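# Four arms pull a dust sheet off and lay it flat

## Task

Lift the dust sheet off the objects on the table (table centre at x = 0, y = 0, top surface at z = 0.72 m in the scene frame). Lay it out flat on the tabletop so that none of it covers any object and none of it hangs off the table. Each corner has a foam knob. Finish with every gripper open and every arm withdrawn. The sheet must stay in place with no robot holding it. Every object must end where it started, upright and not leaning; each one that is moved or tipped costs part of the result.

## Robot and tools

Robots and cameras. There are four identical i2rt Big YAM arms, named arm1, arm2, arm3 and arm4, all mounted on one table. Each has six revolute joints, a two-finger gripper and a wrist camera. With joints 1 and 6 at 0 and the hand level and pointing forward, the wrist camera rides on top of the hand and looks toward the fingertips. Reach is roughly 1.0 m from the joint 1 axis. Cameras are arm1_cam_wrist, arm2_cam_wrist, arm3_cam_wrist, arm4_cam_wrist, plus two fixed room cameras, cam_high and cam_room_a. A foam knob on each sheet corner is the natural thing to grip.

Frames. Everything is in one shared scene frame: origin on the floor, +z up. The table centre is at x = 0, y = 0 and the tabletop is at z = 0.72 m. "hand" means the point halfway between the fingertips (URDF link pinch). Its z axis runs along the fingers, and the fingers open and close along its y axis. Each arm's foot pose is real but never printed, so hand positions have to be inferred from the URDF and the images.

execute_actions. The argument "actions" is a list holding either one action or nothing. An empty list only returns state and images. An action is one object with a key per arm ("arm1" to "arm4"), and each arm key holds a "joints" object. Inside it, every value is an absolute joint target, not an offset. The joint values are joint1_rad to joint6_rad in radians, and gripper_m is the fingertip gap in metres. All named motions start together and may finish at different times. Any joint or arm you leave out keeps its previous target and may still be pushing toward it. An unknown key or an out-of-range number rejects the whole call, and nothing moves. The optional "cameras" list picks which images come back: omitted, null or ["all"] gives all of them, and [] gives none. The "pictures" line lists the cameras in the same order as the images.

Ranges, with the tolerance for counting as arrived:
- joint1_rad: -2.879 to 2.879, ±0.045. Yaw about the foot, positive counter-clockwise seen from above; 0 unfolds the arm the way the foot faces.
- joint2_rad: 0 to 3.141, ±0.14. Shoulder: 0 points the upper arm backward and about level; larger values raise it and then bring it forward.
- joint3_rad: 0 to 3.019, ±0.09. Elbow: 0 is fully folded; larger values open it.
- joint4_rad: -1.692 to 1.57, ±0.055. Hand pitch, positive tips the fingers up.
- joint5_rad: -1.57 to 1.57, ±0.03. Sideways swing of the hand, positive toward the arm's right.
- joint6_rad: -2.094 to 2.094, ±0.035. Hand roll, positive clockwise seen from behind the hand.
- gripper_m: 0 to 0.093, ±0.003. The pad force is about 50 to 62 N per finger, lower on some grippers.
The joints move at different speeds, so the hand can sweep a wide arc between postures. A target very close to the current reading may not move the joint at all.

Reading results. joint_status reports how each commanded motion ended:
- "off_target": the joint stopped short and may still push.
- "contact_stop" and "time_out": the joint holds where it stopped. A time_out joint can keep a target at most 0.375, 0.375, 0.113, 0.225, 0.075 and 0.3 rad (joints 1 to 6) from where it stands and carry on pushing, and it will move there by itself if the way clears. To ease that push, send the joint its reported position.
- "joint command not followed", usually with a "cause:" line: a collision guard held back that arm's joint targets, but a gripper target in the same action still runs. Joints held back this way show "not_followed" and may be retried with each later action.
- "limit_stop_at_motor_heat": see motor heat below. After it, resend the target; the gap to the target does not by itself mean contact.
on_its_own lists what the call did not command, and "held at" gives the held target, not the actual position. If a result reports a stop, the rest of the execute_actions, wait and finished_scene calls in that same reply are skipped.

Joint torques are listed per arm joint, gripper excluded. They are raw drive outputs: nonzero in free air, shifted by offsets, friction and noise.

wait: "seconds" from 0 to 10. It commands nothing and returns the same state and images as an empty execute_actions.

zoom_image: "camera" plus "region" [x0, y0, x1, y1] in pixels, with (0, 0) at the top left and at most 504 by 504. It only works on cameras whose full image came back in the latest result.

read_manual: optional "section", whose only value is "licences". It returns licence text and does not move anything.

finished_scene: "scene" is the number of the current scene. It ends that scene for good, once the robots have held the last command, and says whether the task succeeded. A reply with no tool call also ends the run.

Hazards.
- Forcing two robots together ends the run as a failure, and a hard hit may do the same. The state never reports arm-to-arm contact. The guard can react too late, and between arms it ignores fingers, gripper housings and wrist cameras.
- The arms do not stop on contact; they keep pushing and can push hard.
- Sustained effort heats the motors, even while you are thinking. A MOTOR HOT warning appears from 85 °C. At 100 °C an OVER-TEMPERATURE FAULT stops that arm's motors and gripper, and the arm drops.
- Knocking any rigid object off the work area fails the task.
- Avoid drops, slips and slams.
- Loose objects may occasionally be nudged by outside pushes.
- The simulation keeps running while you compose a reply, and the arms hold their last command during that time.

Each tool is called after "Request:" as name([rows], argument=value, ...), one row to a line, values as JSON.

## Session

Request:
execute_actions(actions=[], cameras=["cam_high","cam_room_a"])

Scene clock: 0.00 s.
Joint torques (N m, as the arm reports them, + toward a larger angle): no reading
Motor temperatures (°C, as the motors report them): arm1=[25 27 27 24 25 24] | arm2=[26 26 28 26 25 25] | arm3=[24 25 28 25 25 25] | arm4=[26 25 26 26 24 24]
arm1.joint_positions: joint1_rad=+0.131 joint2_rad=+0.490 joint3_rad=+1.510 joint4_rad=-1.381 joint5_rad=+0.138 joint6_rad=+0.347 gripper_m=+0.094
arm1.joint_status: not commanded
arm1.hand: x=+0.2198 y=+0.5427 z=+1.3976 quat_wxyz=(-0.417, -0.713, -0.408, +0.388) (m; scene frame)
arm2.joint_positions: joint1_rad=-0.224 joint2_rad=+0.596 joint3_rad=+1.608 joint4_rad=-1.333 joint5_rad=-0.241 joint6_rad=+0.203 gripper_m=+0.094
arm2.joint_status: not commanded
arm2.hand: x=-0.3935 y=+0.5771 z=+1.4435 quat_wxyz=(-0.511, -0.583, -0.559, +0.294) (m; scene frame)
arm3.joint_positions: joint1_rad=-0.265 joint2_rad=+0.535 joint3_rad=+1.424 joint4_rad=-1.464 joint5_rad=+0.055 joint6_rad=-0.157 gripper_m=+0.095
arm3.joint_status: not commanded
arm3.hand: x=-0.3944 y=-0.5511 z=+1.3277 quat_wxyz=(-0.440, +0.481, -0.737, -0.181) (m; scene frame)
arm4.joint_positions: joint1_rad=+0.162 joint2_rad=+0.634 joint3_rad=+1.603 joint4_rad=-1.160 joint5_rad=+0.117 joint6_rad=+0.696 gripper_m=+0.094
arm4.joint_status: not commanded
arm4.hand: x=+0.1828 y=-0.5826 z=+1.4797 quat_wxyz=(-0.232, +0.390, -0.662, -0.597) (m; scene frame)
pictures: cam_high, cam_room_a
Images, in order (width x height): cam_high 672x504, cam_room_a 672x504.

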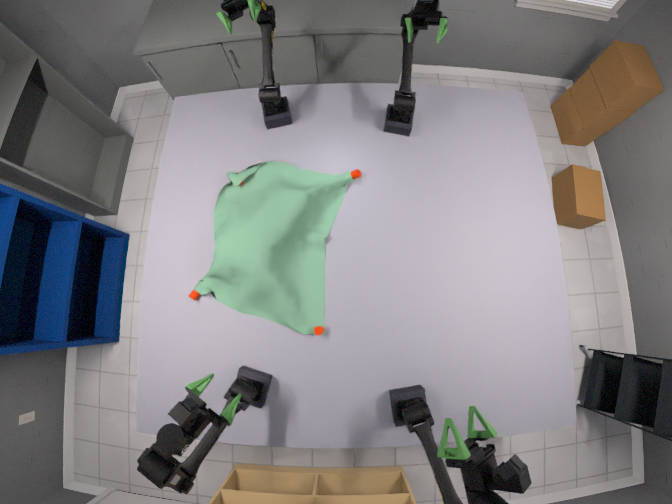

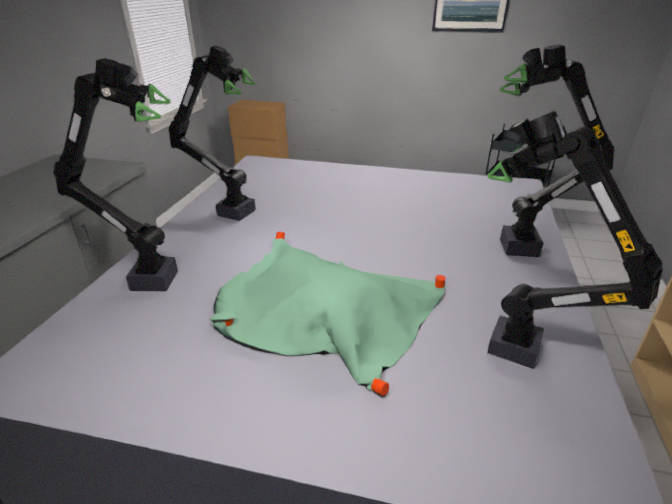

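Request:
execute_actions([
  {"arm1":{"joints":{"joint1_rad":-0.448,"joint2_rad":1.611,"joint3_rad":0.893,"joint4_rad":-0.682,"joint5_rad":0,"joint6_rad":0.8}},"arm2":{"joints":{"joint1_rad":-0.57,"joint2_rad":1.698,"joint3_rad":1.03,"joint4_rad":-0.711,"joint5_rad":0,"joint6_rad":-1.15}},"arm3":{"joints":{"joint1_rad":0.92,"joint2_rad":1.79,"joint3_rad":1.141,"joint4_rad":-0.751,"joint5_rad":0,"joint6_rad":2.0}},"arm4":{"joints":{"joint1_rad":0.725,"joint2_rad":1.835,"joint3_rad":1.209,"joint4_rad":-0.774,"joint5_rad":0,"joint6_rad":0}}},
])

Scene clock: 16.50 s.
Joint torques (N m, as the arm reports them, + toward a larger angle): arm1=[-0.75 -9.99  8.71  0.56  0.1   0.06] | arm2=[  0.62 -12.85  10.56   2.03  -0.09  -0.12] | arm3=[  2.05 -14.08   7.77   1.08   0.06   0.16] | arm4=[ -1.34 -14.75   6.82   1.74  -0.14  -0.07]
Motor temperatures (°C, as the motors report them): arm1=[25 27 29 24 25 24] | arm2=[26 26 29 26 25 25] | arm3=[24 25 30 25 25 25] | arm4=[26 26 28 26 24 24]
arm1.joint_positions: joint1_rad=-0.447 joint2_rad=+1.591 joint3_rad=+0.885 joint4_rad=-0.697 joint5_rad=-0.001 joint6_rad=+0.793 gripper_m=+0.094
arm1.joint_status: all done
arm1.hand: x=-0.0036 y=+0.3502 z=+0.8053 quat_wxyz=(-0.063, -0.995, -0.058, +0.051) (m; scene frame)
arm2.joint_positions: joint1_rad=-0.569 joint2_rad=+1.674 joint3_rad=+1.013 joint4_rad=-0.727 joint5_rad=-0.001 joint6_rad=-1.136 gripper_m=+0.094
arm2.joint_status: all done
arm2.hand: x=-0.5957 y=+0.3101 z=+0.8199 quat_wxyz=(-0.006, -0.383, -0.919, +0.091) (m; scene frame)
arm3.joint_positions: joint1_rad=+0.926 joint2_rad=+1.791 joint3_rad=+1.134 joint4_rad=-0.767 joint5_rad=+0.001 joint6_rad=+1.990 gripper_m=+0.095
arm3.joint_status: all done
arm3.hand: x=-0.8056 y=-0.2939 z=+0.7937 quat_wxyz=(+0.040, +0.115, -0.991, -0.063) (m; scene frame)
arm4.joint_positions: joint1_rad=+0.729 joint2_rad=+1.831 joint3_rad=+1.202 joint4_rad=-0.792 joint5_rad=+0.001 joint6_rad=+0.011 gripper_m=+0.094
arm4.joint_status: all done
arm4.hand: x=-0.1731 y=-0.4356 z=+0.8134 quat_wxyz=(-0.032, +0.931, -0.356, -0.071) (m; scene frame)
pictures: arm1_cam_wrist, arm2_cam_wrist, arm3_cam_wrist, arm4_cam_wrist, cam_high, cam_room_a
Images, in order (width x height): arm1_cam_wrist 672x504, arm2_cam_wrist 672x504, arm3_cam_wrist 672x504, arm4_cam_wrist 672x504, cam_high 672x504, cam_room_a 672x504.

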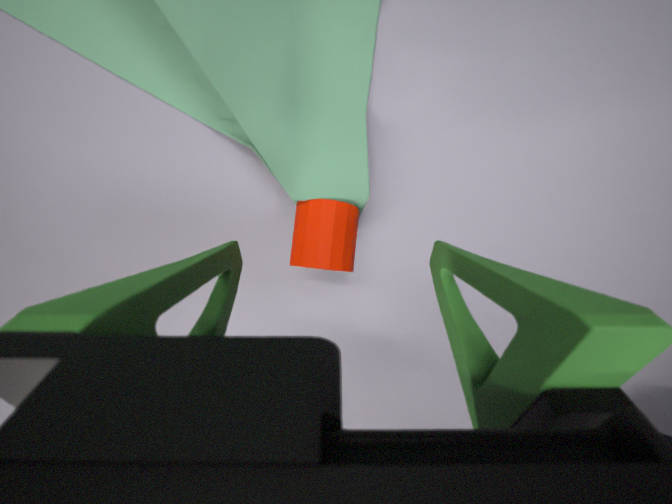

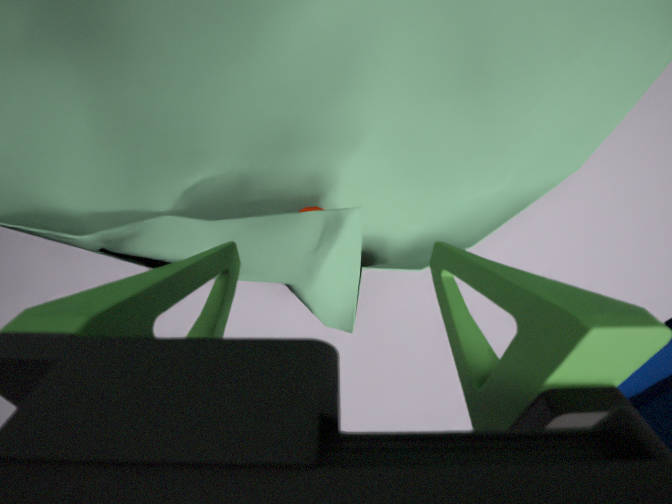

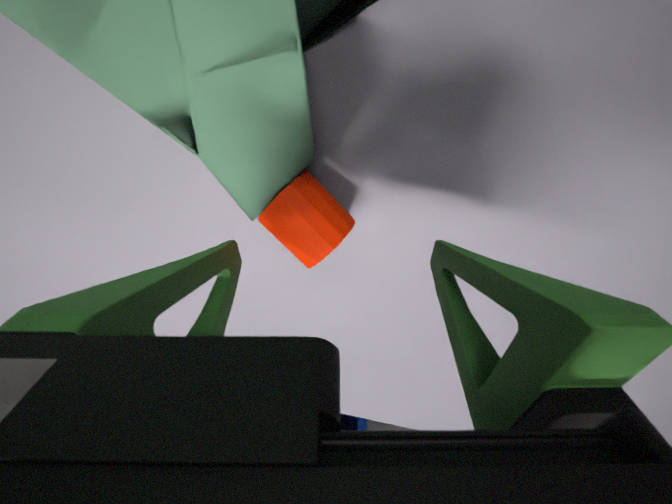

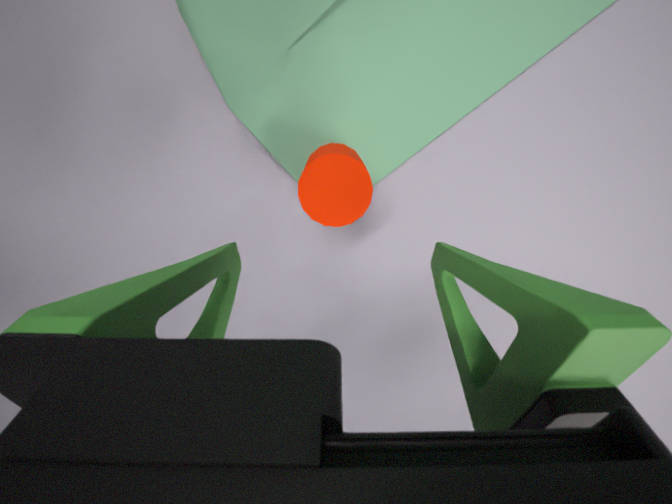

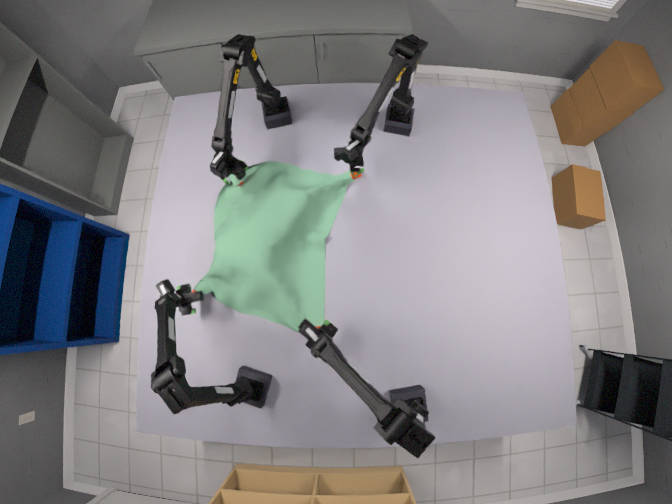

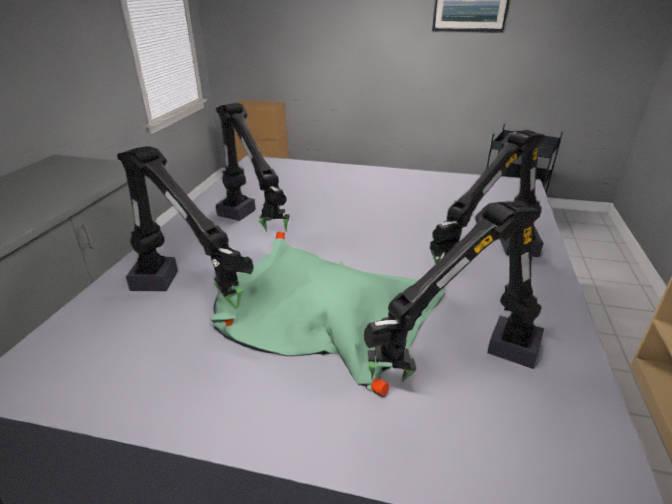

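Request:
execute_actions([
  {"arm1":{"joints":{"joint2_rad":1.75,"joint4_rad":-0.62}},"arm2":{"joints":{"joint1_rad":-0.595,"joint2_rad":1.84,"joint4_rad":-0.66}},"arm3":{"joints":{"joint1_rad":0.905,"joint2_rad":1.9,"joint4_rad":-0.6,"joint6_rad":1.25}},"arm4":{"joints":{"joint2_rad":1.94,"joint4_rad":-0.6}}},
])

Scene clock: 28.23 s.
Joint torques (N m, as the arm reports them, + toward a larger angle): arm1=[ -0.67 -12.71   7.43   0.43   0.09   0.13] | arm2=[  0.33 -15.94   9.17   1.65  -0.09  -0.13] | arm3=[  1.63 -14.68   7.4    1.17   0.41  -0.21] | arm4=[ -1.36 -16.42   6.32   1.88  -0.14  -0.07]
Motor temperatures (°C, as the motors report them): arm1=[25 27 29 24 25 24] | arm2=[26 26 30 26 25 25] | arm3=[24 26 30 25 25 25] | arm4=[26 26 28 26 24 24]
arm1.joint_positions: joint1_rad=-0.447 joint2_rad=+1.746 joint3_rad=+0.885 joint4_rad=-0.632 joint5_rad=-0.001 joint6_rad=+0.793 gripper_m=+0.094
arm1.joint_status: all done
arm1.hand: x=+0.0009 y=+0.3554 z=+0.7446 quat_wxyz=(-0.029, -0.998, -0.058, +0.022) (m; scene frame)
arm2.joint_positions: joint1_rad=-0.589 joint2_rad=+1.834 joint3_rad=+1.013 joint4_rad=-0.673 joint5_rad=-0.001 joint6_rad=-1.136 gripper_m=+0.094
arm2.joint_status: all done
arm2.hand: x=-0.6011 y=+0.3223 z=+0.7501 quat_wxyz=(-0.003, -0.394, -0.918, +0.038) (m; scene frame)
arm3.joint_positions: joint1_rad=+0.911 joint2_rad=+1.896 joint3_rad=+1.134 joint4_rad=-0.616 joint5_rad=-0.008 joint6_rad=+1.274 gripper_m=+0.095
arm3.joint_status: all done
arm3.hand: x=-0.8137 y=-0.2733 z=+0.7477 quat_wxyz=(+0.024, +0.448, -0.889, -0.094) (m; scene frame)
arm4.joint_positions: joint1_rad=+0.729 joint2_rad=+1.946 joint3_rad=+1.202 joint4_rad=-0.619 joint5_rad=+0.001 joint6_rad=+0.011 gripper_m=+0.094
arm4.joint_status: all done
arm4.hand: x=-0.1917 y=-0.4186 z=+0.7611 quat_wxyz=(-0.042, +0.929, -0.355, -0.097) (m; scene frame)
pictures: arm1_cam_wrist, arm2_cam_wrist, arm3_cam_wrist, arm4_cam_wrist, cam_high, cam_room_a
Images, in order (width x height): arm1_cam_wrist 672x504, arm2_cam_wrist 672x504, arm3_cam_wrist 672x504, arm4_cam_wrist 672x504, cam_high 672x504, cam_room_a 672x504.

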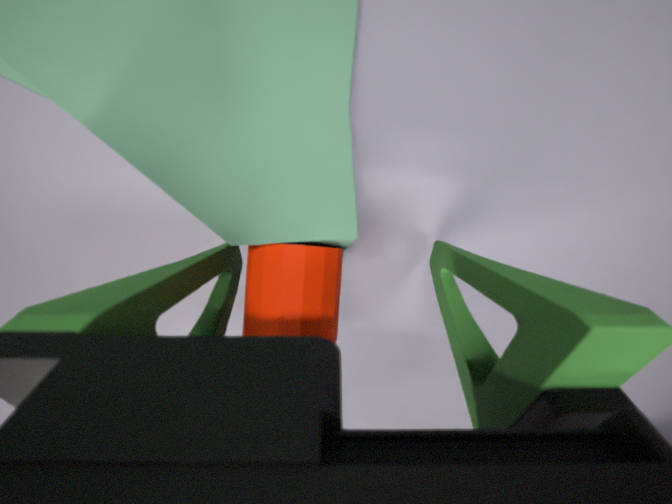

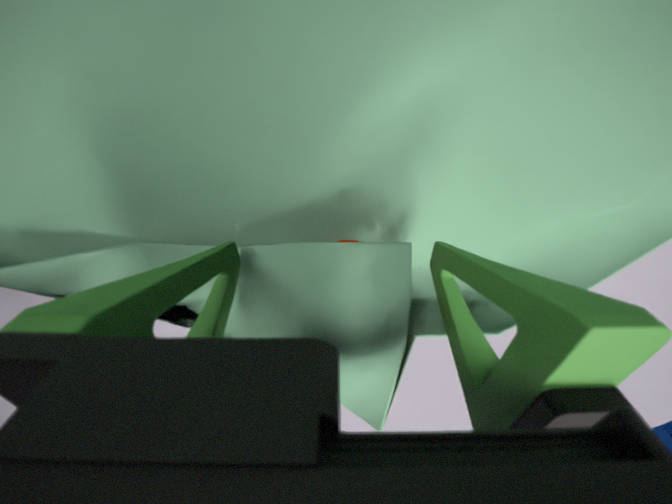

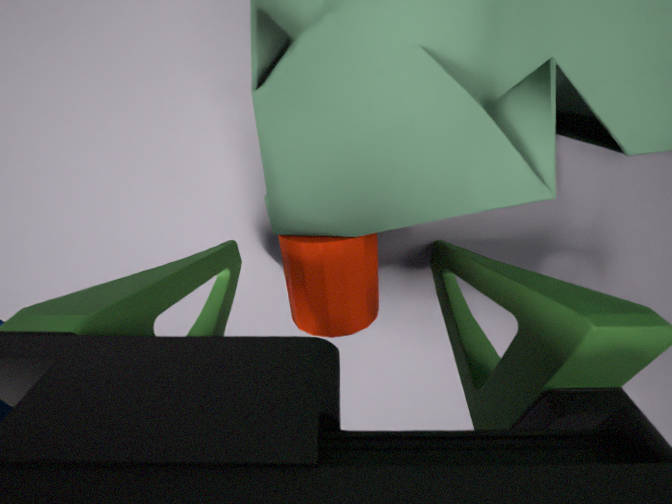

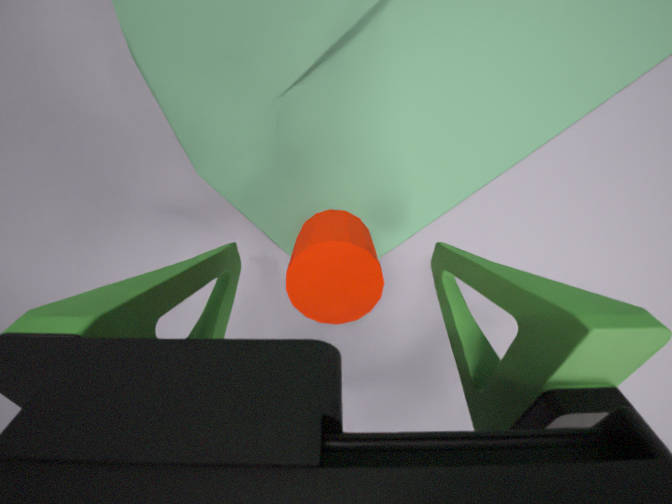

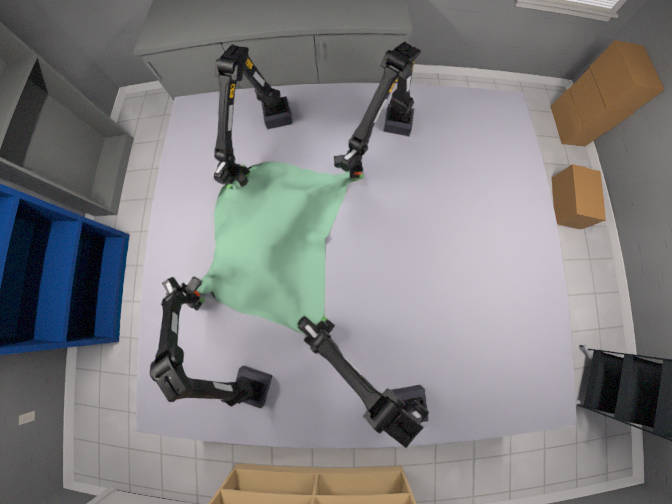

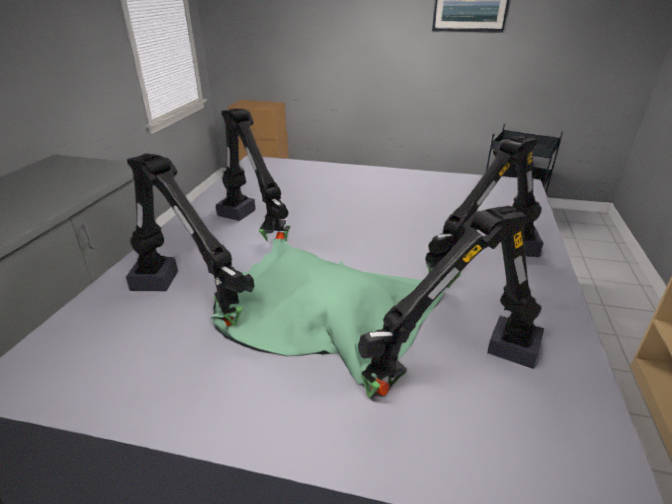

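Request:
execute_actions([
  {"arm1":{"joints":{"gripper_m":0.02,"joint1_rad":-0.41}},"arm2":{"joints":{"joint2_rad":1.88}},"arm3":{"joints":{"gripper_m":0.02}},"arm4":{"joints":{"joint2_rad":1.985}}},
], cameras=[])

Request:
execute_actions([
  {"arm2":{"joints":{"gripper_m":0.02}},"arm4":{"joints":{"gripper_m":0.02}}},
], cameras=["arm1_cam_wrist","arm2_cam_wrist","arm4_cam_wrist","cam_room_a"])

Scene clock: 34.17 s.
Joint torques (N m, as the arm reports them, + toward a larger angle): arm1=[  0.9  -12.67   7.49   0.55   0.09   0.09] | arm2=[  0.28 -13.38   9.08   1.63  -0.09  -0.12] | arm3=[  2.1  -14.58   7.36   1.05   0.2   -0.01] | arm4=[ -1.54 -15.04   6.2    1.86  -0.14  -0.07]
Motor temperatures (°C, as the motors report them): arm1=[25 28 29 24 25 24] | arm2=[26 27 30 26 25 25] | arm3=[24 27 30 25 25 26] | arm4=[26 26 28 26 24 24]
arm1.joint_positions: joint1_rad=-0.422 joint2_rad=+1.746 joint3_rad=+0.885 joint4_rad=-0.632 joint5_rad=-0.001 joint6_rad=+0.793 gripper_m=+0.038
arm1.joint_status: gripper_m off_target (ended at +0.038, target +0.020); the others done
arm1.hand: x=+0.0094 y=+0.3489 z=+0.7446 quat_wxyz=(-0.030, -0.997, -0.070, +0.021) (m; scene frame)
arm2.joint_positions: joint1_rad=-0.589 joint2_rad=+1.848 joint3_rad=+1.013 joint4_rad=-0.673 joint5_rad=-0.001 joint6_rad=-1.136 gripper_m=+0.094
arm2.joint_status: all done
arm2.hand: x=-0.6002 y=+0.3246 z=+0.7438 quat_wxyz=(-0.003, -0.394, -0.919, +0.031) (m; scene frame)
arm3.joint_positions: joint1_rad=+0.911 joint2_rad=+1.896 joint3_rad=+1.134 joint4_rad=-0.616 joint5_rad=-0.003 joint6_rad=+1.260 gripper_m=+0.039
arm3.joint_status: gripper_m off_target (ended at +0.039, target +0.020)
arm3.hand: x=-0.8131 y=-0.2727 z=+0.7477 quat_wxyz=(+0.021, +0.454, -0.886, -0.095) (m; scene frame)
arm4.joint_positions: joint1_rad=+0.729 joint2_rad=+1.971 joint3_rad=+1.202 joint4_rad=-0.619 joint5_rad=+0.001 joint6_rad=+0.011 gripper_m=+0.094
arm4.joint_status: all done
arm4.hand: x=-0.1883 y=-0.4214 z=+0.7477 quat_wxyz=(-0.038, +0.930, -0.356, -0.086) (m; scene frame)
pictures: none
No camera images: the call's "cameras" was empty. Leave "cameras" out to get every camera's image.

Scene clock: 34.83 s.
Joint torques (N m, as the arm reports them, + toward a larger angle): arm1=[  0.62 -12.5    7.66   0.49   0.1    0.09] | arm2=[  0.34 -13.51   9.09   1.64  -0.09  -0.12] | arm3=[  2.11 -13.89   7.28   1.19   0.22  -0.05] | arm4=[ -1.51 -15.1    6.12   1.81  -0.13  -0.06]
Motor temperatures (°C, as the motors report them): arm1=[25 28 29 24 25 24] | arm2=[26 27 30 26 25 25] | arm3=[24 27 30 25 25 26] | arm4=[26 26 28 26 24 24]
arm1.joint_positions: joint1_rad=-0.422 joint2_rad=+1.746 joint3_rad=+0.885 joint4_rad=-0.632 joint5_rad=-0.001 joint6_rad=+0.794 gripper_m=+0.038
arm1.joint_status: not commanded
arm1.hand: x=+0.0094 y=+0.3489 z=+0.7446 quat_wxyz=(-0.030, -0.997, -0.070, +0.021) (m; scene frame)
arm2.joint_positions: joint1_rad=-0.589 joint2_rad=+1.848 joint3_rad=+1.013 joint4_rad=-0.673 joint5_rad=-0.001 joint6_rad=-1.137 gripper_m=+0.039
arm2.joint_status: gripper_m off_target (ended at +0.039, target +0.020)
arm2.hand: x=-0.6002 y=+0.3246 z=+0.7438 quat_wxyz=(-0.003, -0.394, -0.919, +0.031) (m; scene frame)
arm3.joint_positions: joint1_rad=+0.911 joint2_rad=+1.896 joint3_rad=+1.134 joint4_rad=-0.616 joint5_rad=-0.003 joint6_rad=+1.260 gripper_m=+0.039
arm3.joint_status: not commanded
arm3.hand: x=-0.8131 y=-0.2727 z=+0.7477 quat_wxyz=(+0.021, +0.454, -0.886, -0.095) (m; scene frame)
arm4.joint_positions: joint1_rad=+0.729 joint2_rad=+1.971 joint3_rad=+1.202 joint4_rad=-0.619 joint5_rad=+0.001 joint6_rad=+0.010 gripper_m=+0.038
arm4.joint_status: gripper_m off_target (ended at +0.038, target +0.020)
arm4.hand: x=-0.1883 y=-0.4214 z=+0.7477 quat_wxyz=(-0.038, +0.930, -0.355, -0.086) (m; scene frame)
pictures: arm1_cam_wrist, arm2_cam_wrist, arm4_cam_wrist, cam_room_a
Images, in order (width x height): arm1_cam_wrist 672x504, arm2_cam_wrist 672x504, arm4_cam_wrist 672x504, cam_room_a 672x504.

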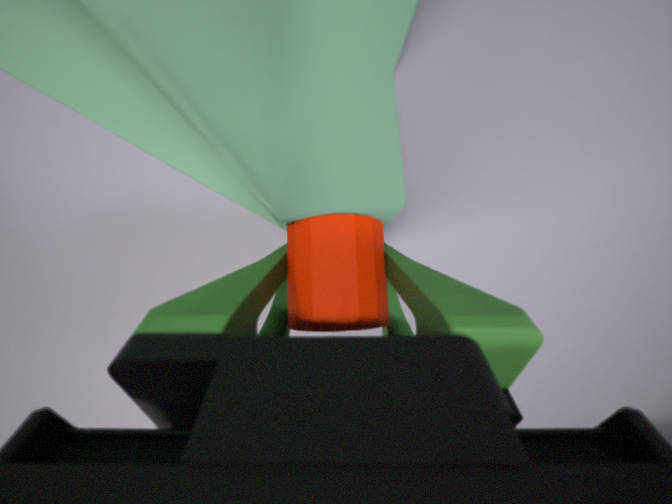

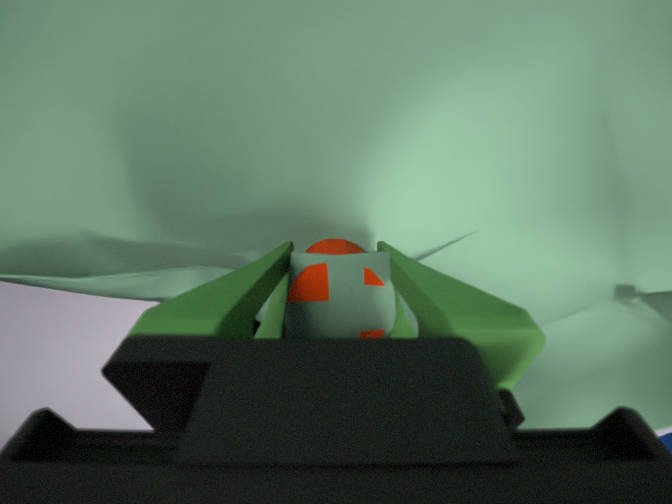

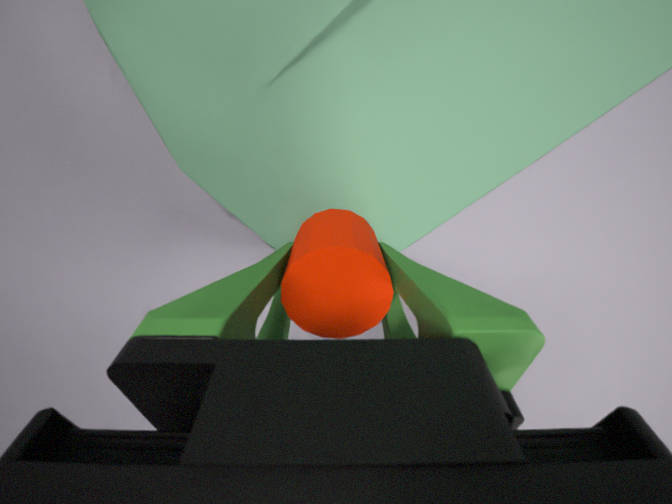

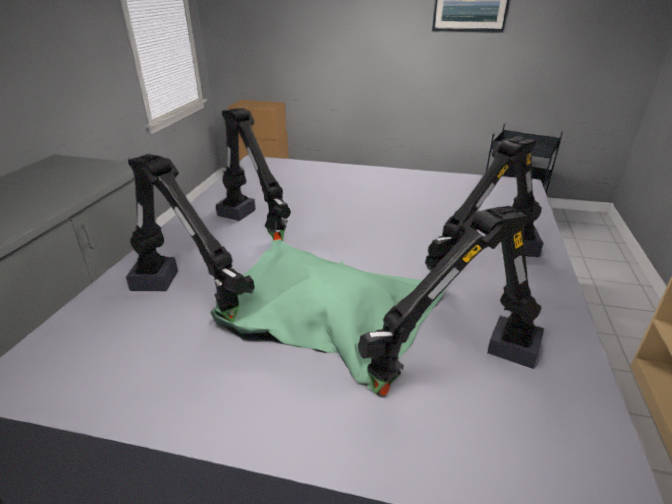

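Request:
execute_actions([
  {"arm1":{"joints":{"joint1_rad":-0.465,"joint2_rad":1.083,"joint3_rad":1.35,"joint4_rad":-1.24}},"arm2":{"joints":{"joint1_rad":-0.73,"joint2_rad":1.197,"joint3_rad":1.43,"joint4_rad":-1.214}},"arm3":{"joints":{"joint1_rad":1.04,"joint2_rad":1.16,"joint3_rad":1.4,"joint4_rad":-1.22}},"arm4":{"joints":{"joint1_rad":0.70,"joint2_rad":1.415,"joint3_rad":1.64,"joint4_rad":-1.195}}},
], cameras=["cam_high","cam_room_a","arm2_cam_wrist"])

Scene clock: 46.87 s.
Joint torques (N m, as the arm reports them, + toward a larger angle): arm1=[-0.35 -7.18 11.48  0.33 -0.2  -0.01] | arm2=[-0.11 -8.93 11.66  1.49  0.17 -0.03] | arm3=[ 2.77 -7.64 10.46  0.61 -0.01 -0.04] | arm4=[ -2.07 -13.44   8.53   1.24  -0.08  -0.04]
Motor temperatures (°C, as the motors report them): arm1=[25 28 30 24 25 24] | arm2=[26 27 30 26 25 25] | arm3=[24 27 31 25 25 25] | arm4=[26 27 28 26 24 24]
arm1.joint_positions: joint1_rad=-0.465 joint2_rad=+1.087 joint3_rad=+1.341 joint4_rad=-1.224 joint5_rad=+0.005 joint6_rad=+0.797 gripper_m=+0.038
arm1.joint_status: all done
arm1.hand: x=-0.0039 y=+0.3669 z=+1.1782 quat_wxyz=(-0.220, -0.955, -0.043, +0.195) (m; scene frame)
arm2.joint_positions: joint1_rad=-0.720 joint2_rad=+1.195 joint3_rad=+1.431 joint4_rad=-1.201 joint5_rad=-0.008 joint6_rad=-1.141 gripper_m=+0.039
arm2.joint_status: all done
arm2.hand: x=-0.6525 y=+0.3549 z=+1.1909 quat_wxyz=(+0.006, -0.430, -0.852, +0.298) (m; scene frame)
arm3.joint_positions: joint1_rad=+1.039 joint2_rad=+1.158 joint3_rad=+1.390 joint4_rad=-1.207 joint5_rad=+0.003 joint6_rad=+1.257 gripper_m=+0.039
arm3.joint_status: all done
arm3.hand: x=-0.8001 y=-0.3789 z=+1.1740 quat_wxyz=(+0.067, +0.489, -0.821, -0.287) (m; scene frame)
arm4.joint_positions: joint1_rad=+0.715 joint2_rad=+1.436 joint3_rad=+1.635 joint4_rad=-1.181 joint5_rad=-0.001 joint6_rad=+0.008 gripper_m=+0.038
arm4.joint_status: all done
arm4.hand: x=-0.1834 y=-0.4214 z=+1.1883 quat_wxyz=(-0.108, +0.892, -0.346, -0.272) (m; scene frame)
pictures: arm2_cam_wrist, cam_high, cam_room_a
Images, in order (width x height): arm2_cam_wrist 672x504, cam_high 672x504, cam_room_a 672x504.

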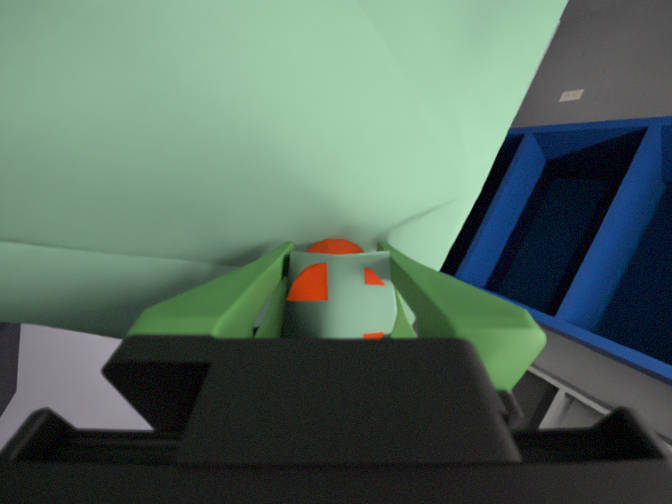

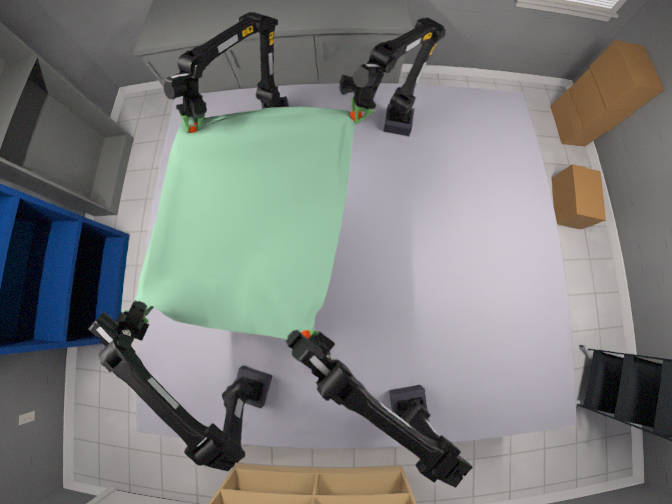

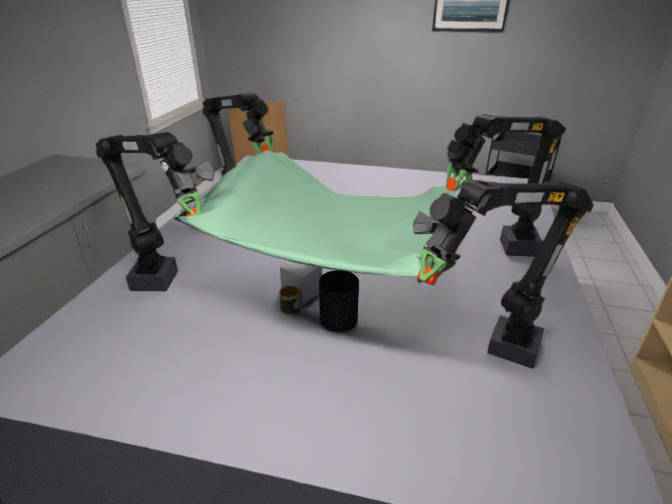

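Request:
execute_actions([
  {"arm1":{"joints":{"joint1_rad":0.13,"joint2_rad":0.905,"joint3_rad":1.218,"joint4_rad":-1.31,"joint6_rad":0.71}},"arm2":{"joints":{"joint1_rad":-0.25,"joint2_rad":1.146,"joint3_rad":1.37,"joint4_rad":-1.225,"joint6_rad":-0.83}},"arm3":{"joints":{"joint1_rad":0.115,"joint2_rad":0.73,"joint3_rad":1.145,"joint4_rad":-1.415,"joint6_rad":0.63}},"arm4":{"joints":{"joint1_rad":-0.14,"joint2_rad":0.963,"joint3_rad":1.25,"joint4_rad":-1.29,"joint6_rad":-0.8}}},
], cameras=["cam_room_a"])

Request:
execute_actions([
  {"arm1":{"joints":{"joint1_rad":1.2,"joint2_rad":1.39,"joint3_rad":1.585,"joint4_rad":-1.195,"joint6_rad":1.78}},"arm2":{"joints":{"joint1_rad":0.56,"joint2_rad":1.55,"joint3_rad":1.76,"joint4_rad":-1.2,"joint6_rad":0}},"arm3":{"joints":{"joint1_rad":-0.784,"joint2_rad":1.42,"joint3_rad":1.62,"joint4_rad":-1.195,"joint6_rad":-0.3}},"arm4":{"joints":{"joint1_rad":-1.04,"joint2_rad":1.54,"joint3_rad":1.75,"joint4_rad":-1.2,"joint6_rad":-1.73}}},
], cameras=["cam_high","cam_room_a","arm2_cam_wrist"])

Scene clock: 63.73 s.
Joint torques (N m, as the arm reports them, + toward a larger angle): arm1=[ 2.94 -3.53 10.29  0.37 -0.42 -0.25] | arm2=[ -1.01 -10.31  11.51   1.5    0.58   0.12] | arm3=[ 1.95 -1.28  9.16  0.69 -0.05 -0.05] | arm4=[-2.31 -4.55  7.67  1.15 -0.04  0.02]
Motor temperatures (°C, as the motors report them): arm1=[25 27 32 24 25 24] | arm2=[26 26 31 26 25 25] | arm3=[24 26 32 25 25 25] | arm4=[26 27 29 26 24 24]
arm1.joint_positions: joint1_rad=+0.101 joint2_rad=+0.904 joint3_rad=+1.225 joint4_rad=-1.298 joint5_rad=+0.013 joint6_rad=+0.726 gripper_m=+0.038
arm1.joint_status: all done
arm1.hand: x=+0.2164 y=+0.3499 z=+1.1764 quat_wxyz=(-0.258, -0.894, -0.339, +0.137) (m; scene frame)
arm2.joint_positions: joint1_rad=-0.228 joint2_rad=+1.165 joint3_rad=+1.372 joint4_rad=-1.213 joint5_rad=-0.020 joint6_rad=-0.839 gripper_m=+0.039
arm2.joint_status: all done
arm2.hand: x=-0.4350 y=+0.3151 z=+1.1728 quat_wxyz=(-0.108, -0.348, -0.895, +0.257) (m; scene frame)
arm3.joint_positions: joint1_rad=+0.118 joint2_rad=+0.725 joint3_rad=+1.141 joint4_rad=-1.402 joint5_rad=+0.003 joint6_rad=+0.640 gripper_m=+0.039
arm3.joint_status: all done
arm3.hand: x=-0.4522 y=-0.4334 z=+1.1648 quat_wxyz=(-0.147, +0.360, -0.888, -0.246) (m; scene frame)
arm4.joint_positions: joint1_rad=-0.123 joint2_rad=+0.960 joint3_rad=+1.257 joint4_rad=-1.274 joint5_rad=-0.003 joint6_rad=-0.794 gripper_m=+0.038
arm4.joint_status: all done
arm4.hand: x=+0.2243 y=-0.4273 z=+1.1915 quat_wxyz=(-0.276, +0.883, -0.362, -0.113) (m; scene frame)
pictures: cam_room_a
Images, in order (width x height): cam_room_a 672x504.

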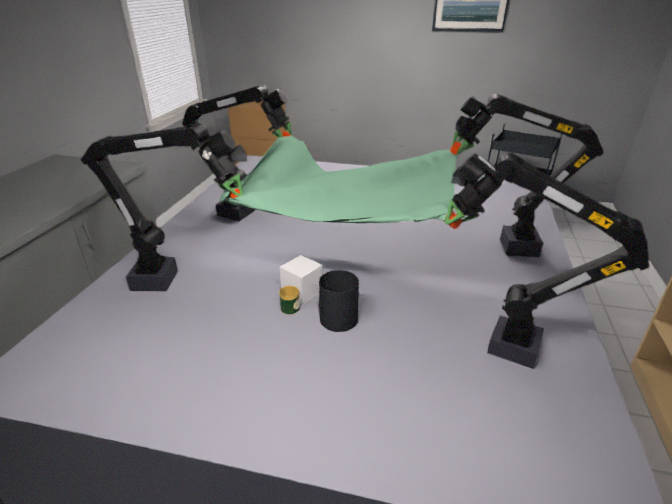

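Scene clock: 65.67 s.
Joint torques (N m, as the arm reports them, + toward a larger angle): arm1=[  2.18 -12.15  16.86   1.22  -0.6   -0.13] | arm2=[ -1.86 -18.27  14.3    0.74   0.51   0.05] | arm3=[  2.36 -13.09  14.17   1.3   -0.02   0.04] | arm4=[ -1.78 -15.11  12.89   2.17   0.31   0.02]
Motor temperatures (°C, as the motors report them): arm1=[25 28 32 24 25 24] | arm2=[26 27 31 26 25 25] | arm3=[24 26 33 25 25 25] | arm4=[26 27 30 26 24 24]
arm1.joint_positions: joint1_rad=+1.171 joint2_rad=+1.400 joint3_rad=+1.513 joint4_rad=-1.209 joint5_rad=+0.016 joint6_rad=+1.792 gripper_m=+0.038
arm1.joint_status: all done
arm1.hand: x=+0.6782 y=+0.3881 z=+1.1322 quat_wxyz=(-0.201, -0.907, -0.347, -0.127) (m; scene frame)
arm2.joint_positions: joint1_rad=+0.593 joint2_rad=+1.569 joint3_rad=+1.732 joint4_rad=-1.172 joint5_rad=-0.017 joint6_rad=-0.005 gripper_m=+0.039
arm2.joint_status: all done
arm2.hand: x=+0.0014 y=+0.3437 z=+1.1612 quat_wxyz=(-0.262, -0.354, -0.893, +0.097) (m; scene frame)
arm3.joint_positions: joint1_rad=-0.786 joint2_rad=+1.444 joint3_rad=+1.567 joint4_rad=-1.202 joint5_rad=+0.001 joint6_rad=-0.291 gripper_m=+0.039
arm3.joint_status: all done
arm3.hand: x=-0.0269 y=-0.4378 z=+1.1252 quat_wxyz=(-0.239, +0.378, -0.894, -0.026) (m; scene frame)
arm4.joint_positions: joint1_rad=-1.027 joint2_rad=+1.562 joint3_rad=+1.677 joint4_rad=-1.216 joint5_rad=-0.014 joint6_rad=-1.725 gripper_m=+0.038
arm4.joint_status: all done
arm4.hand: x=+0.6771 y=-0.4323 z=+1.1398 quat_wxyz=(-0.210, +0.904, -0.356, +0.112) (m; scene frame)
pictures: arm2_cam_wrist, cam_high, cam_room_a
Images, in order (width x height): arm2_cam_wrist 672x504, cam_high 672x504, cam_room_a 672x504.

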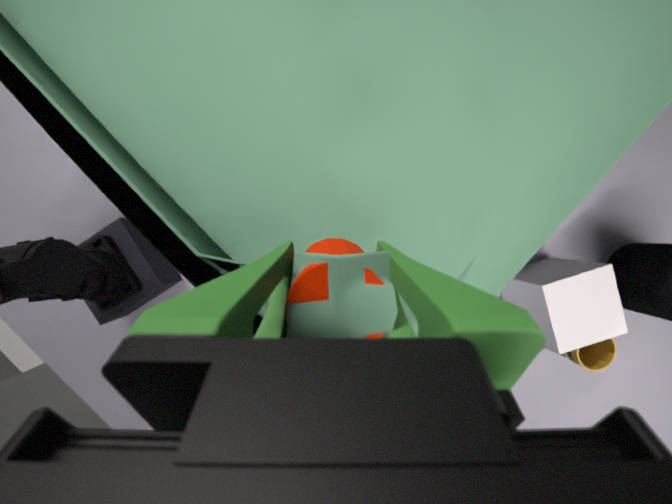

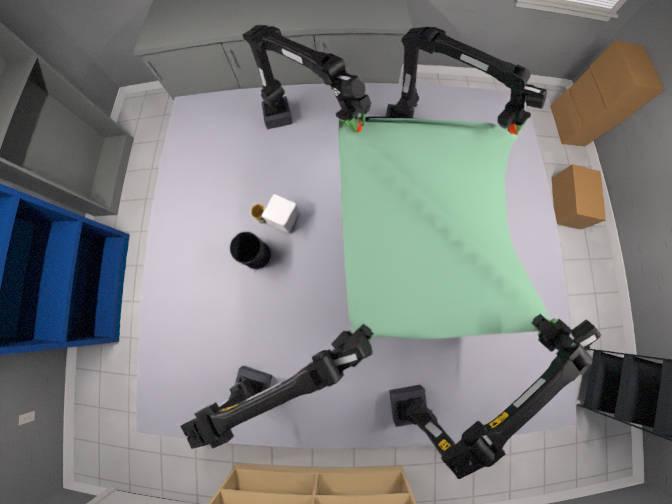

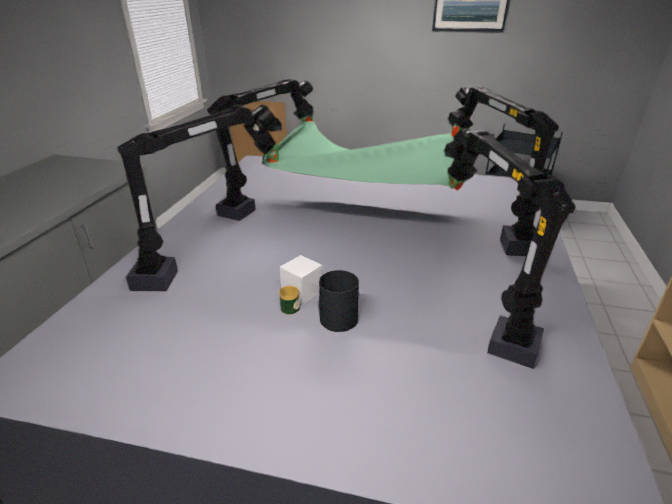

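Request:
execute_actions([
  {"arm1":{"joints":{"joint1_rad":1.25,"joint2_rad":1.826,"joint3_rad":1.022,"joint4_rad":-0.496}},"arm2":{"joints":{"joint1_rad":0.672,"joint2_rad":2.072,"joint3_rad":1.44,"joint4_rad":-0.668}},"arm3":{"joints":{"joint1_rad":-0.85,"joint2_rad":1.843,"joint3_rad":1.05,"joint4_rad":-0.507}},"arm4":{"joints":{"joint1_rad":-1.095,"joint2_rad":1.97,"joint3_rad":1.218,"joint4_rad":-0.56}}},
], cameras=["cam_high"])

Request:
execute_actions([
  {"arm2":{"joints":{"gripper_m":0.09}}},
], cameras=[])

Request:
execute_actions([
  {"arm2":{"joints":{"joint2_rad":1.9,"joint4_rad":-0.85}}},
])

Scene clock: 77.70 s.
Joint torques (N m, as the arm reports them, + toward a larger angle): arm1=[  1.36 -14.82   6.86   1.16  -0.08  -0.2 ] | arm2=[  2.04 -21.52   9.56   1.08  -0.14   0.1 ] | arm3=[  2.   -14.35   6.07   0.76   0.4    0.02] | arm4=[ -2.07 -15.4    5.72   2.1    0.13   0.02]
Motor temperatures (°C, as the motors report them): arm1=[25 28 35 24 25 24] | arm2=[26 27 32 26 25 25] | arm3=[24 27 35 25 25 25] | arm4=[26 27 32 26 24 24]
arm1.joint_positions: joint1_rad=+1.230 joint2_rad=+1.834 joint3_rad=+1.027 joint4_rad=-0.521 joint5_rad=+0.005 joint6_rad=+1.792 gripper_m=+0.038
arm1.joint_status: all done
arm1.hand: x=+0.6931 y=+0.4190 z=+0.7568 quat_wxyz=(-0.101, -0.915, -0.383, -0.072) (m; scene frame)
arm2.joint_positions: joint1_rad=+0.656 joint2_rad=+2.063 joint3_rad=+1.439 joint4_rad=-0.657 joint5_rad=+0.002 joint6_rad=-0.010 gripper_m=+0.039
arm2.joint_status: all done
arm2.hand: x=+0.0589 y=+0.3406 z=+0.7711 quat_wxyz=(-0.136, -0.335, -0.931, +0.051) (m; scene frame)
arm3.joint_positions: joint1_rad=-0.836 joint2_rad=+1.841 joint3_rad=+1.058 joint4_rad=-0.513 joint5_rad=-0.012 joint6_rad=-0.294 gripper_m=+0.039
arm3.joint_status: all done
arm3.hand: x=-0.0271 y=-0.4650 z=+0.7516 quat_wxyz=(-0.133, +0.365, -0.921, -0.017) (m; scene frame)
arm4.joint_positions: joint1_rad=-1.076 joint2_rad=+1.960 joint3_rad=+1.220 joint4_rad=-0.586 joint5_rad=-0.009 joint6_rad=-1.728 gripper_m=+0.038
arm4.joint_status: all done
arm4.hand: x=+0.6902 y=-0.4557 z=+0.7639 quat_wxyz=(-0.112, +0.914, -0.385, +0.060) (m; scene frame)
pictures: cam_high
Images, in order (width x height): cam_high 672x504.

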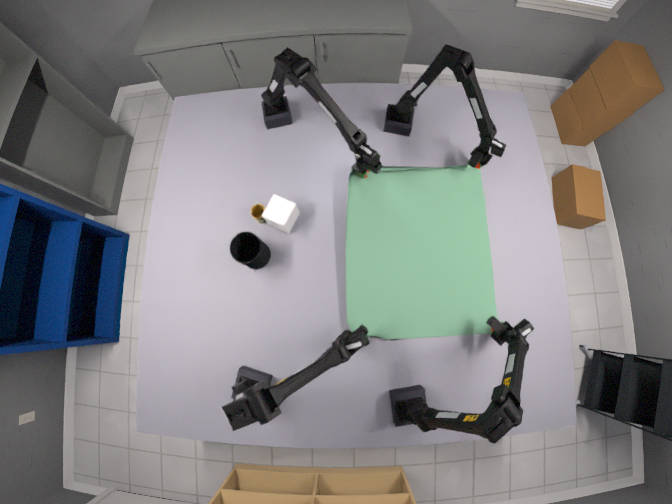

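Scene clock: 78.37 s.
Joint torques (N m, as the arm reports them, + toward a larger angle): arm1=[  0.79 -15.45   6.83   1.01  -0.06  -0.14] | arm2=[  1.53 -21.93   9.58   1.07  -0.13   0.1 ] | arm3=[  1.32 -13.79   6.1    0.9    0.2    0.03] | arm4=[ -1.57 -15.35   5.74   1.92  -0.12   0.02]
Motor temperatures (°C, as the motors report them): arm1=[25 28 35 24 25 24] | arm2=[26 27 32 26 25 25] | arm3=[24 27 35 25 25 25] | arm4=[26 27 32 26 24 24]
arm1.joint_positions: joint1_rad=+1.230 joint2_rad=+1.834 joint3_rad=+1.027 joint4_rad=-0.515 joint5_rad=+0.005 joint6_rad=+1.792 gripper_m=+0.038
arm1.joint_status: not commanded
arm1.hand: x=+0.6945 y=+0.4182 z=+0.7572 quat_wxyz=(-0.104, -0.915, -0.383, -0.074) (m; scene frame)
arm2.joint_positions: joint1_rad=+0.662 joint2_rad=+2.063 joint3_rad=+1.439 joint4_rad=-0.657 joint5_rad=+0.002 joint6_rad=-0.010 gripper_m=+0.090
arm2.joint_status: all done
arm2.hand: x=+0.0613 y=+0.3434 z=+0.7711 quat_wxyz=(-0.136, -0.333, -0.932, +0.051) (m; scene frame)
arm3.joint_positions: joint1_rad=-0.838 joint2_rad=+1.841 joint3_rad=+1.058 joint4_rad=-0.513 joint5_rad=-0.006 joint6_rad=-0.294 gripper_m=+0.039
arm3.joint_status: not commanded
arm3.hand: x=-0.0263 y=-0.4666 z=+0.7516 quat_wxyz=(-0.133, +0.364, -0.922, -0.014) (m; scene frame)
arm4.joint_positions: joint1_rad=-1.080 joint2_rad=+1.960 joint3_rad=+1.220 joint4_rad=-0.581 joint5_rad=-0.002 joint6_rad=-1.728 gripper_m=+0.038
arm4.joint_status: not commanded
arm4.hand: x=+0.6933 y=-0.4581 z=+0.7642 quat_wxyz=(-0.112, +0.913, -0.388, +0.065) (m; scene frame)
pictures: none
No camera images: the call's "cameras" was empty. Leave "cameras" out to get every camera's image.

Scene clock: 79.43 s.
Joint torques (N m, as the arm reports them, + toward a larger angle): arm1=[  1.27 -14.41   6.99   0.81  -0.12  -0.11] | arm2=[  1.47 -17.88  10.76   0.88  -0.14   0.1 ] | arm3=[  1.43 -13.79   6.02   0.99   0.21   0.04] | arm4=[ -1.8  -15.4    5.73   1.95  -0.12   0.02]
Motor temperatures (°C, as the motors report them): arm1=[25 28 35 24 25 24] | arm2=[26 28 32 26 25 25] | arm3=[24 27 34 25 25 25] | arm4=[26 27 32 26 24 24]
arm1.joint_positions: joint1_rad=+1.230 joint2_rad=+1.834 joint3_rad=+1.027 joint4_rad=-0.515 joint5_rad=+0.005 joint6_rad=+1.792 gripper_m=+0.038
arm1.joint_status: not commanded
arm1.hand: x=+0.6945 y=+0.4182 z=+0.7572 quat_wxyz=(-0.104, -0.915, -0.383, -0.074) (m; scene frame)
arm2.joint_positions: joint1_rad=+0.662 joint2_rad=+1.872 joint3_rad=+1.437 joint4_rad=-0.835 joint5_rad=+0.002 joint6_rad=-0.010 gripper_m=+0.090
arm2.joint_status: all done
arm2.hand: x=+0.0436 y=+0.3581 z=+0.8736 quat_wxyz=(-0.141, -0.333, -0.931, +0.053) (m; scene frame)
arm3.joint_positions: joint1_rad=-0.838 joint2_rad=+1.841 joint3_rad=+1.058 joint4_rad=-0.513 joint5_rad=-0.006 joint6_rad=-0.294 gripper_m=+0.039
arm3.joint_status: not commanded
arm3.hand: x=-0.0263 y=-0.4666 z=+0.7516 quat_wxyz=(-0.133, +0.364, -0.922, -0.014) (m; scene frame)
arm4.joint_positions: joint1_rad=-1.080 joint2_rad=+1.960 joint3_rad=+1.220 joint4_rad=-0.581 joint5_rad=-0.002 joint6_rad=-1.728 gripper_m=+0.038
arm4.joint_status: not commanded
arm4.hand: x=+0.6933 y=-0.4581 z=+0.7642 quat_wxyz=(-0.112, +0.913, -0.388, +0.065) (m; scene frame)
pictures: arm1_cam_wrist, arm2_cam_wrist, arm3_cam_wrist, arm4_cam_wrist, cam_high, cam_room_a
Images, in order (width x height): arm1_cam_wrist 672x504, arm2_cam_wrist 672x504, arm3_cam_wrist 672x504, arm4_cam_wrist 672x504, cam_high 672x504, cam_room_a 672x504.

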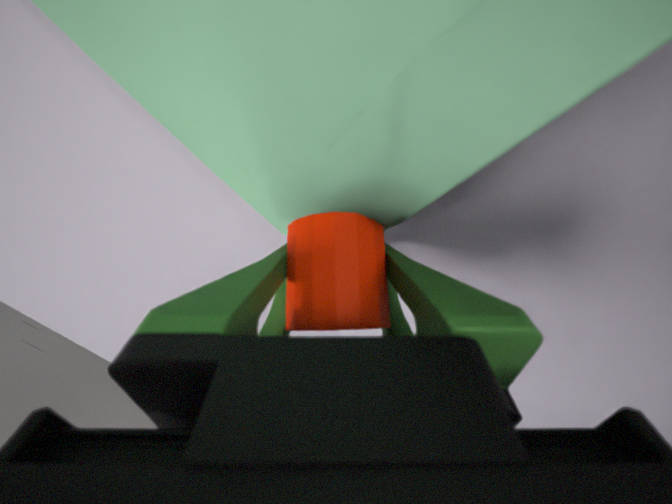

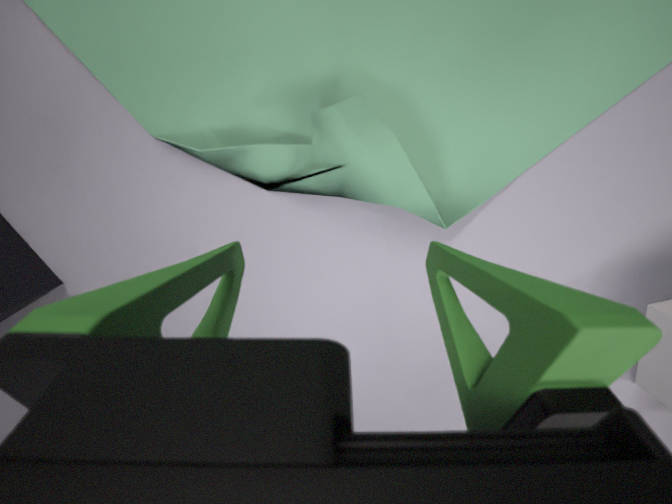

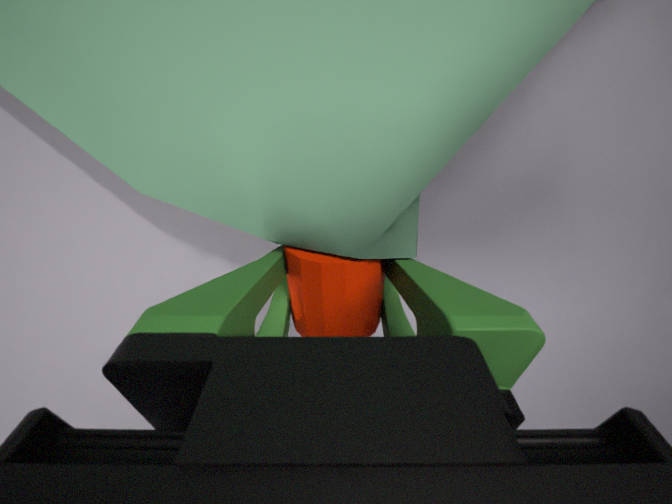

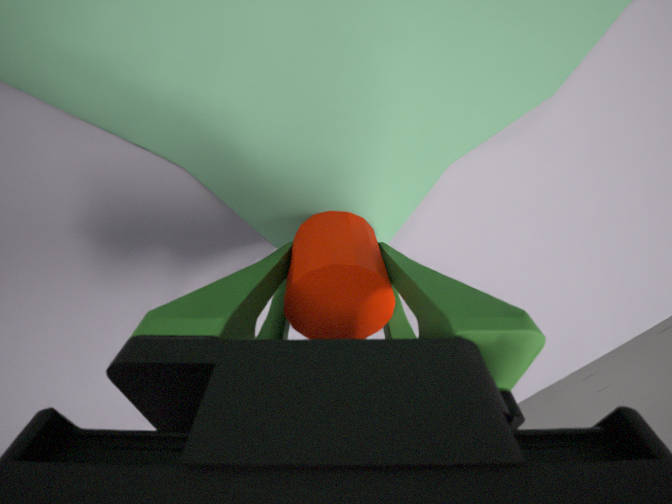

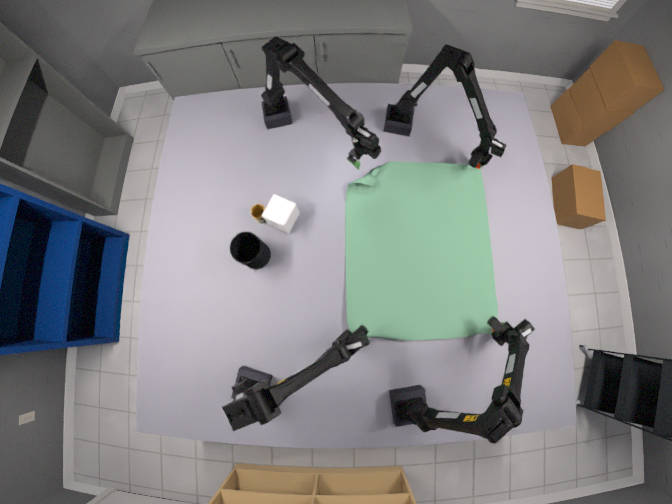

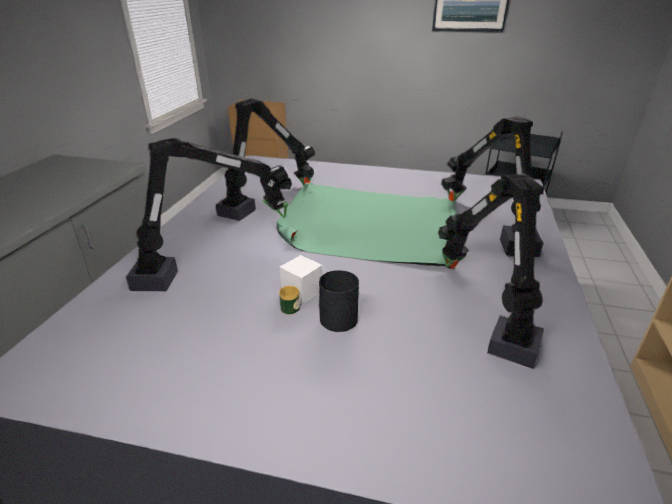

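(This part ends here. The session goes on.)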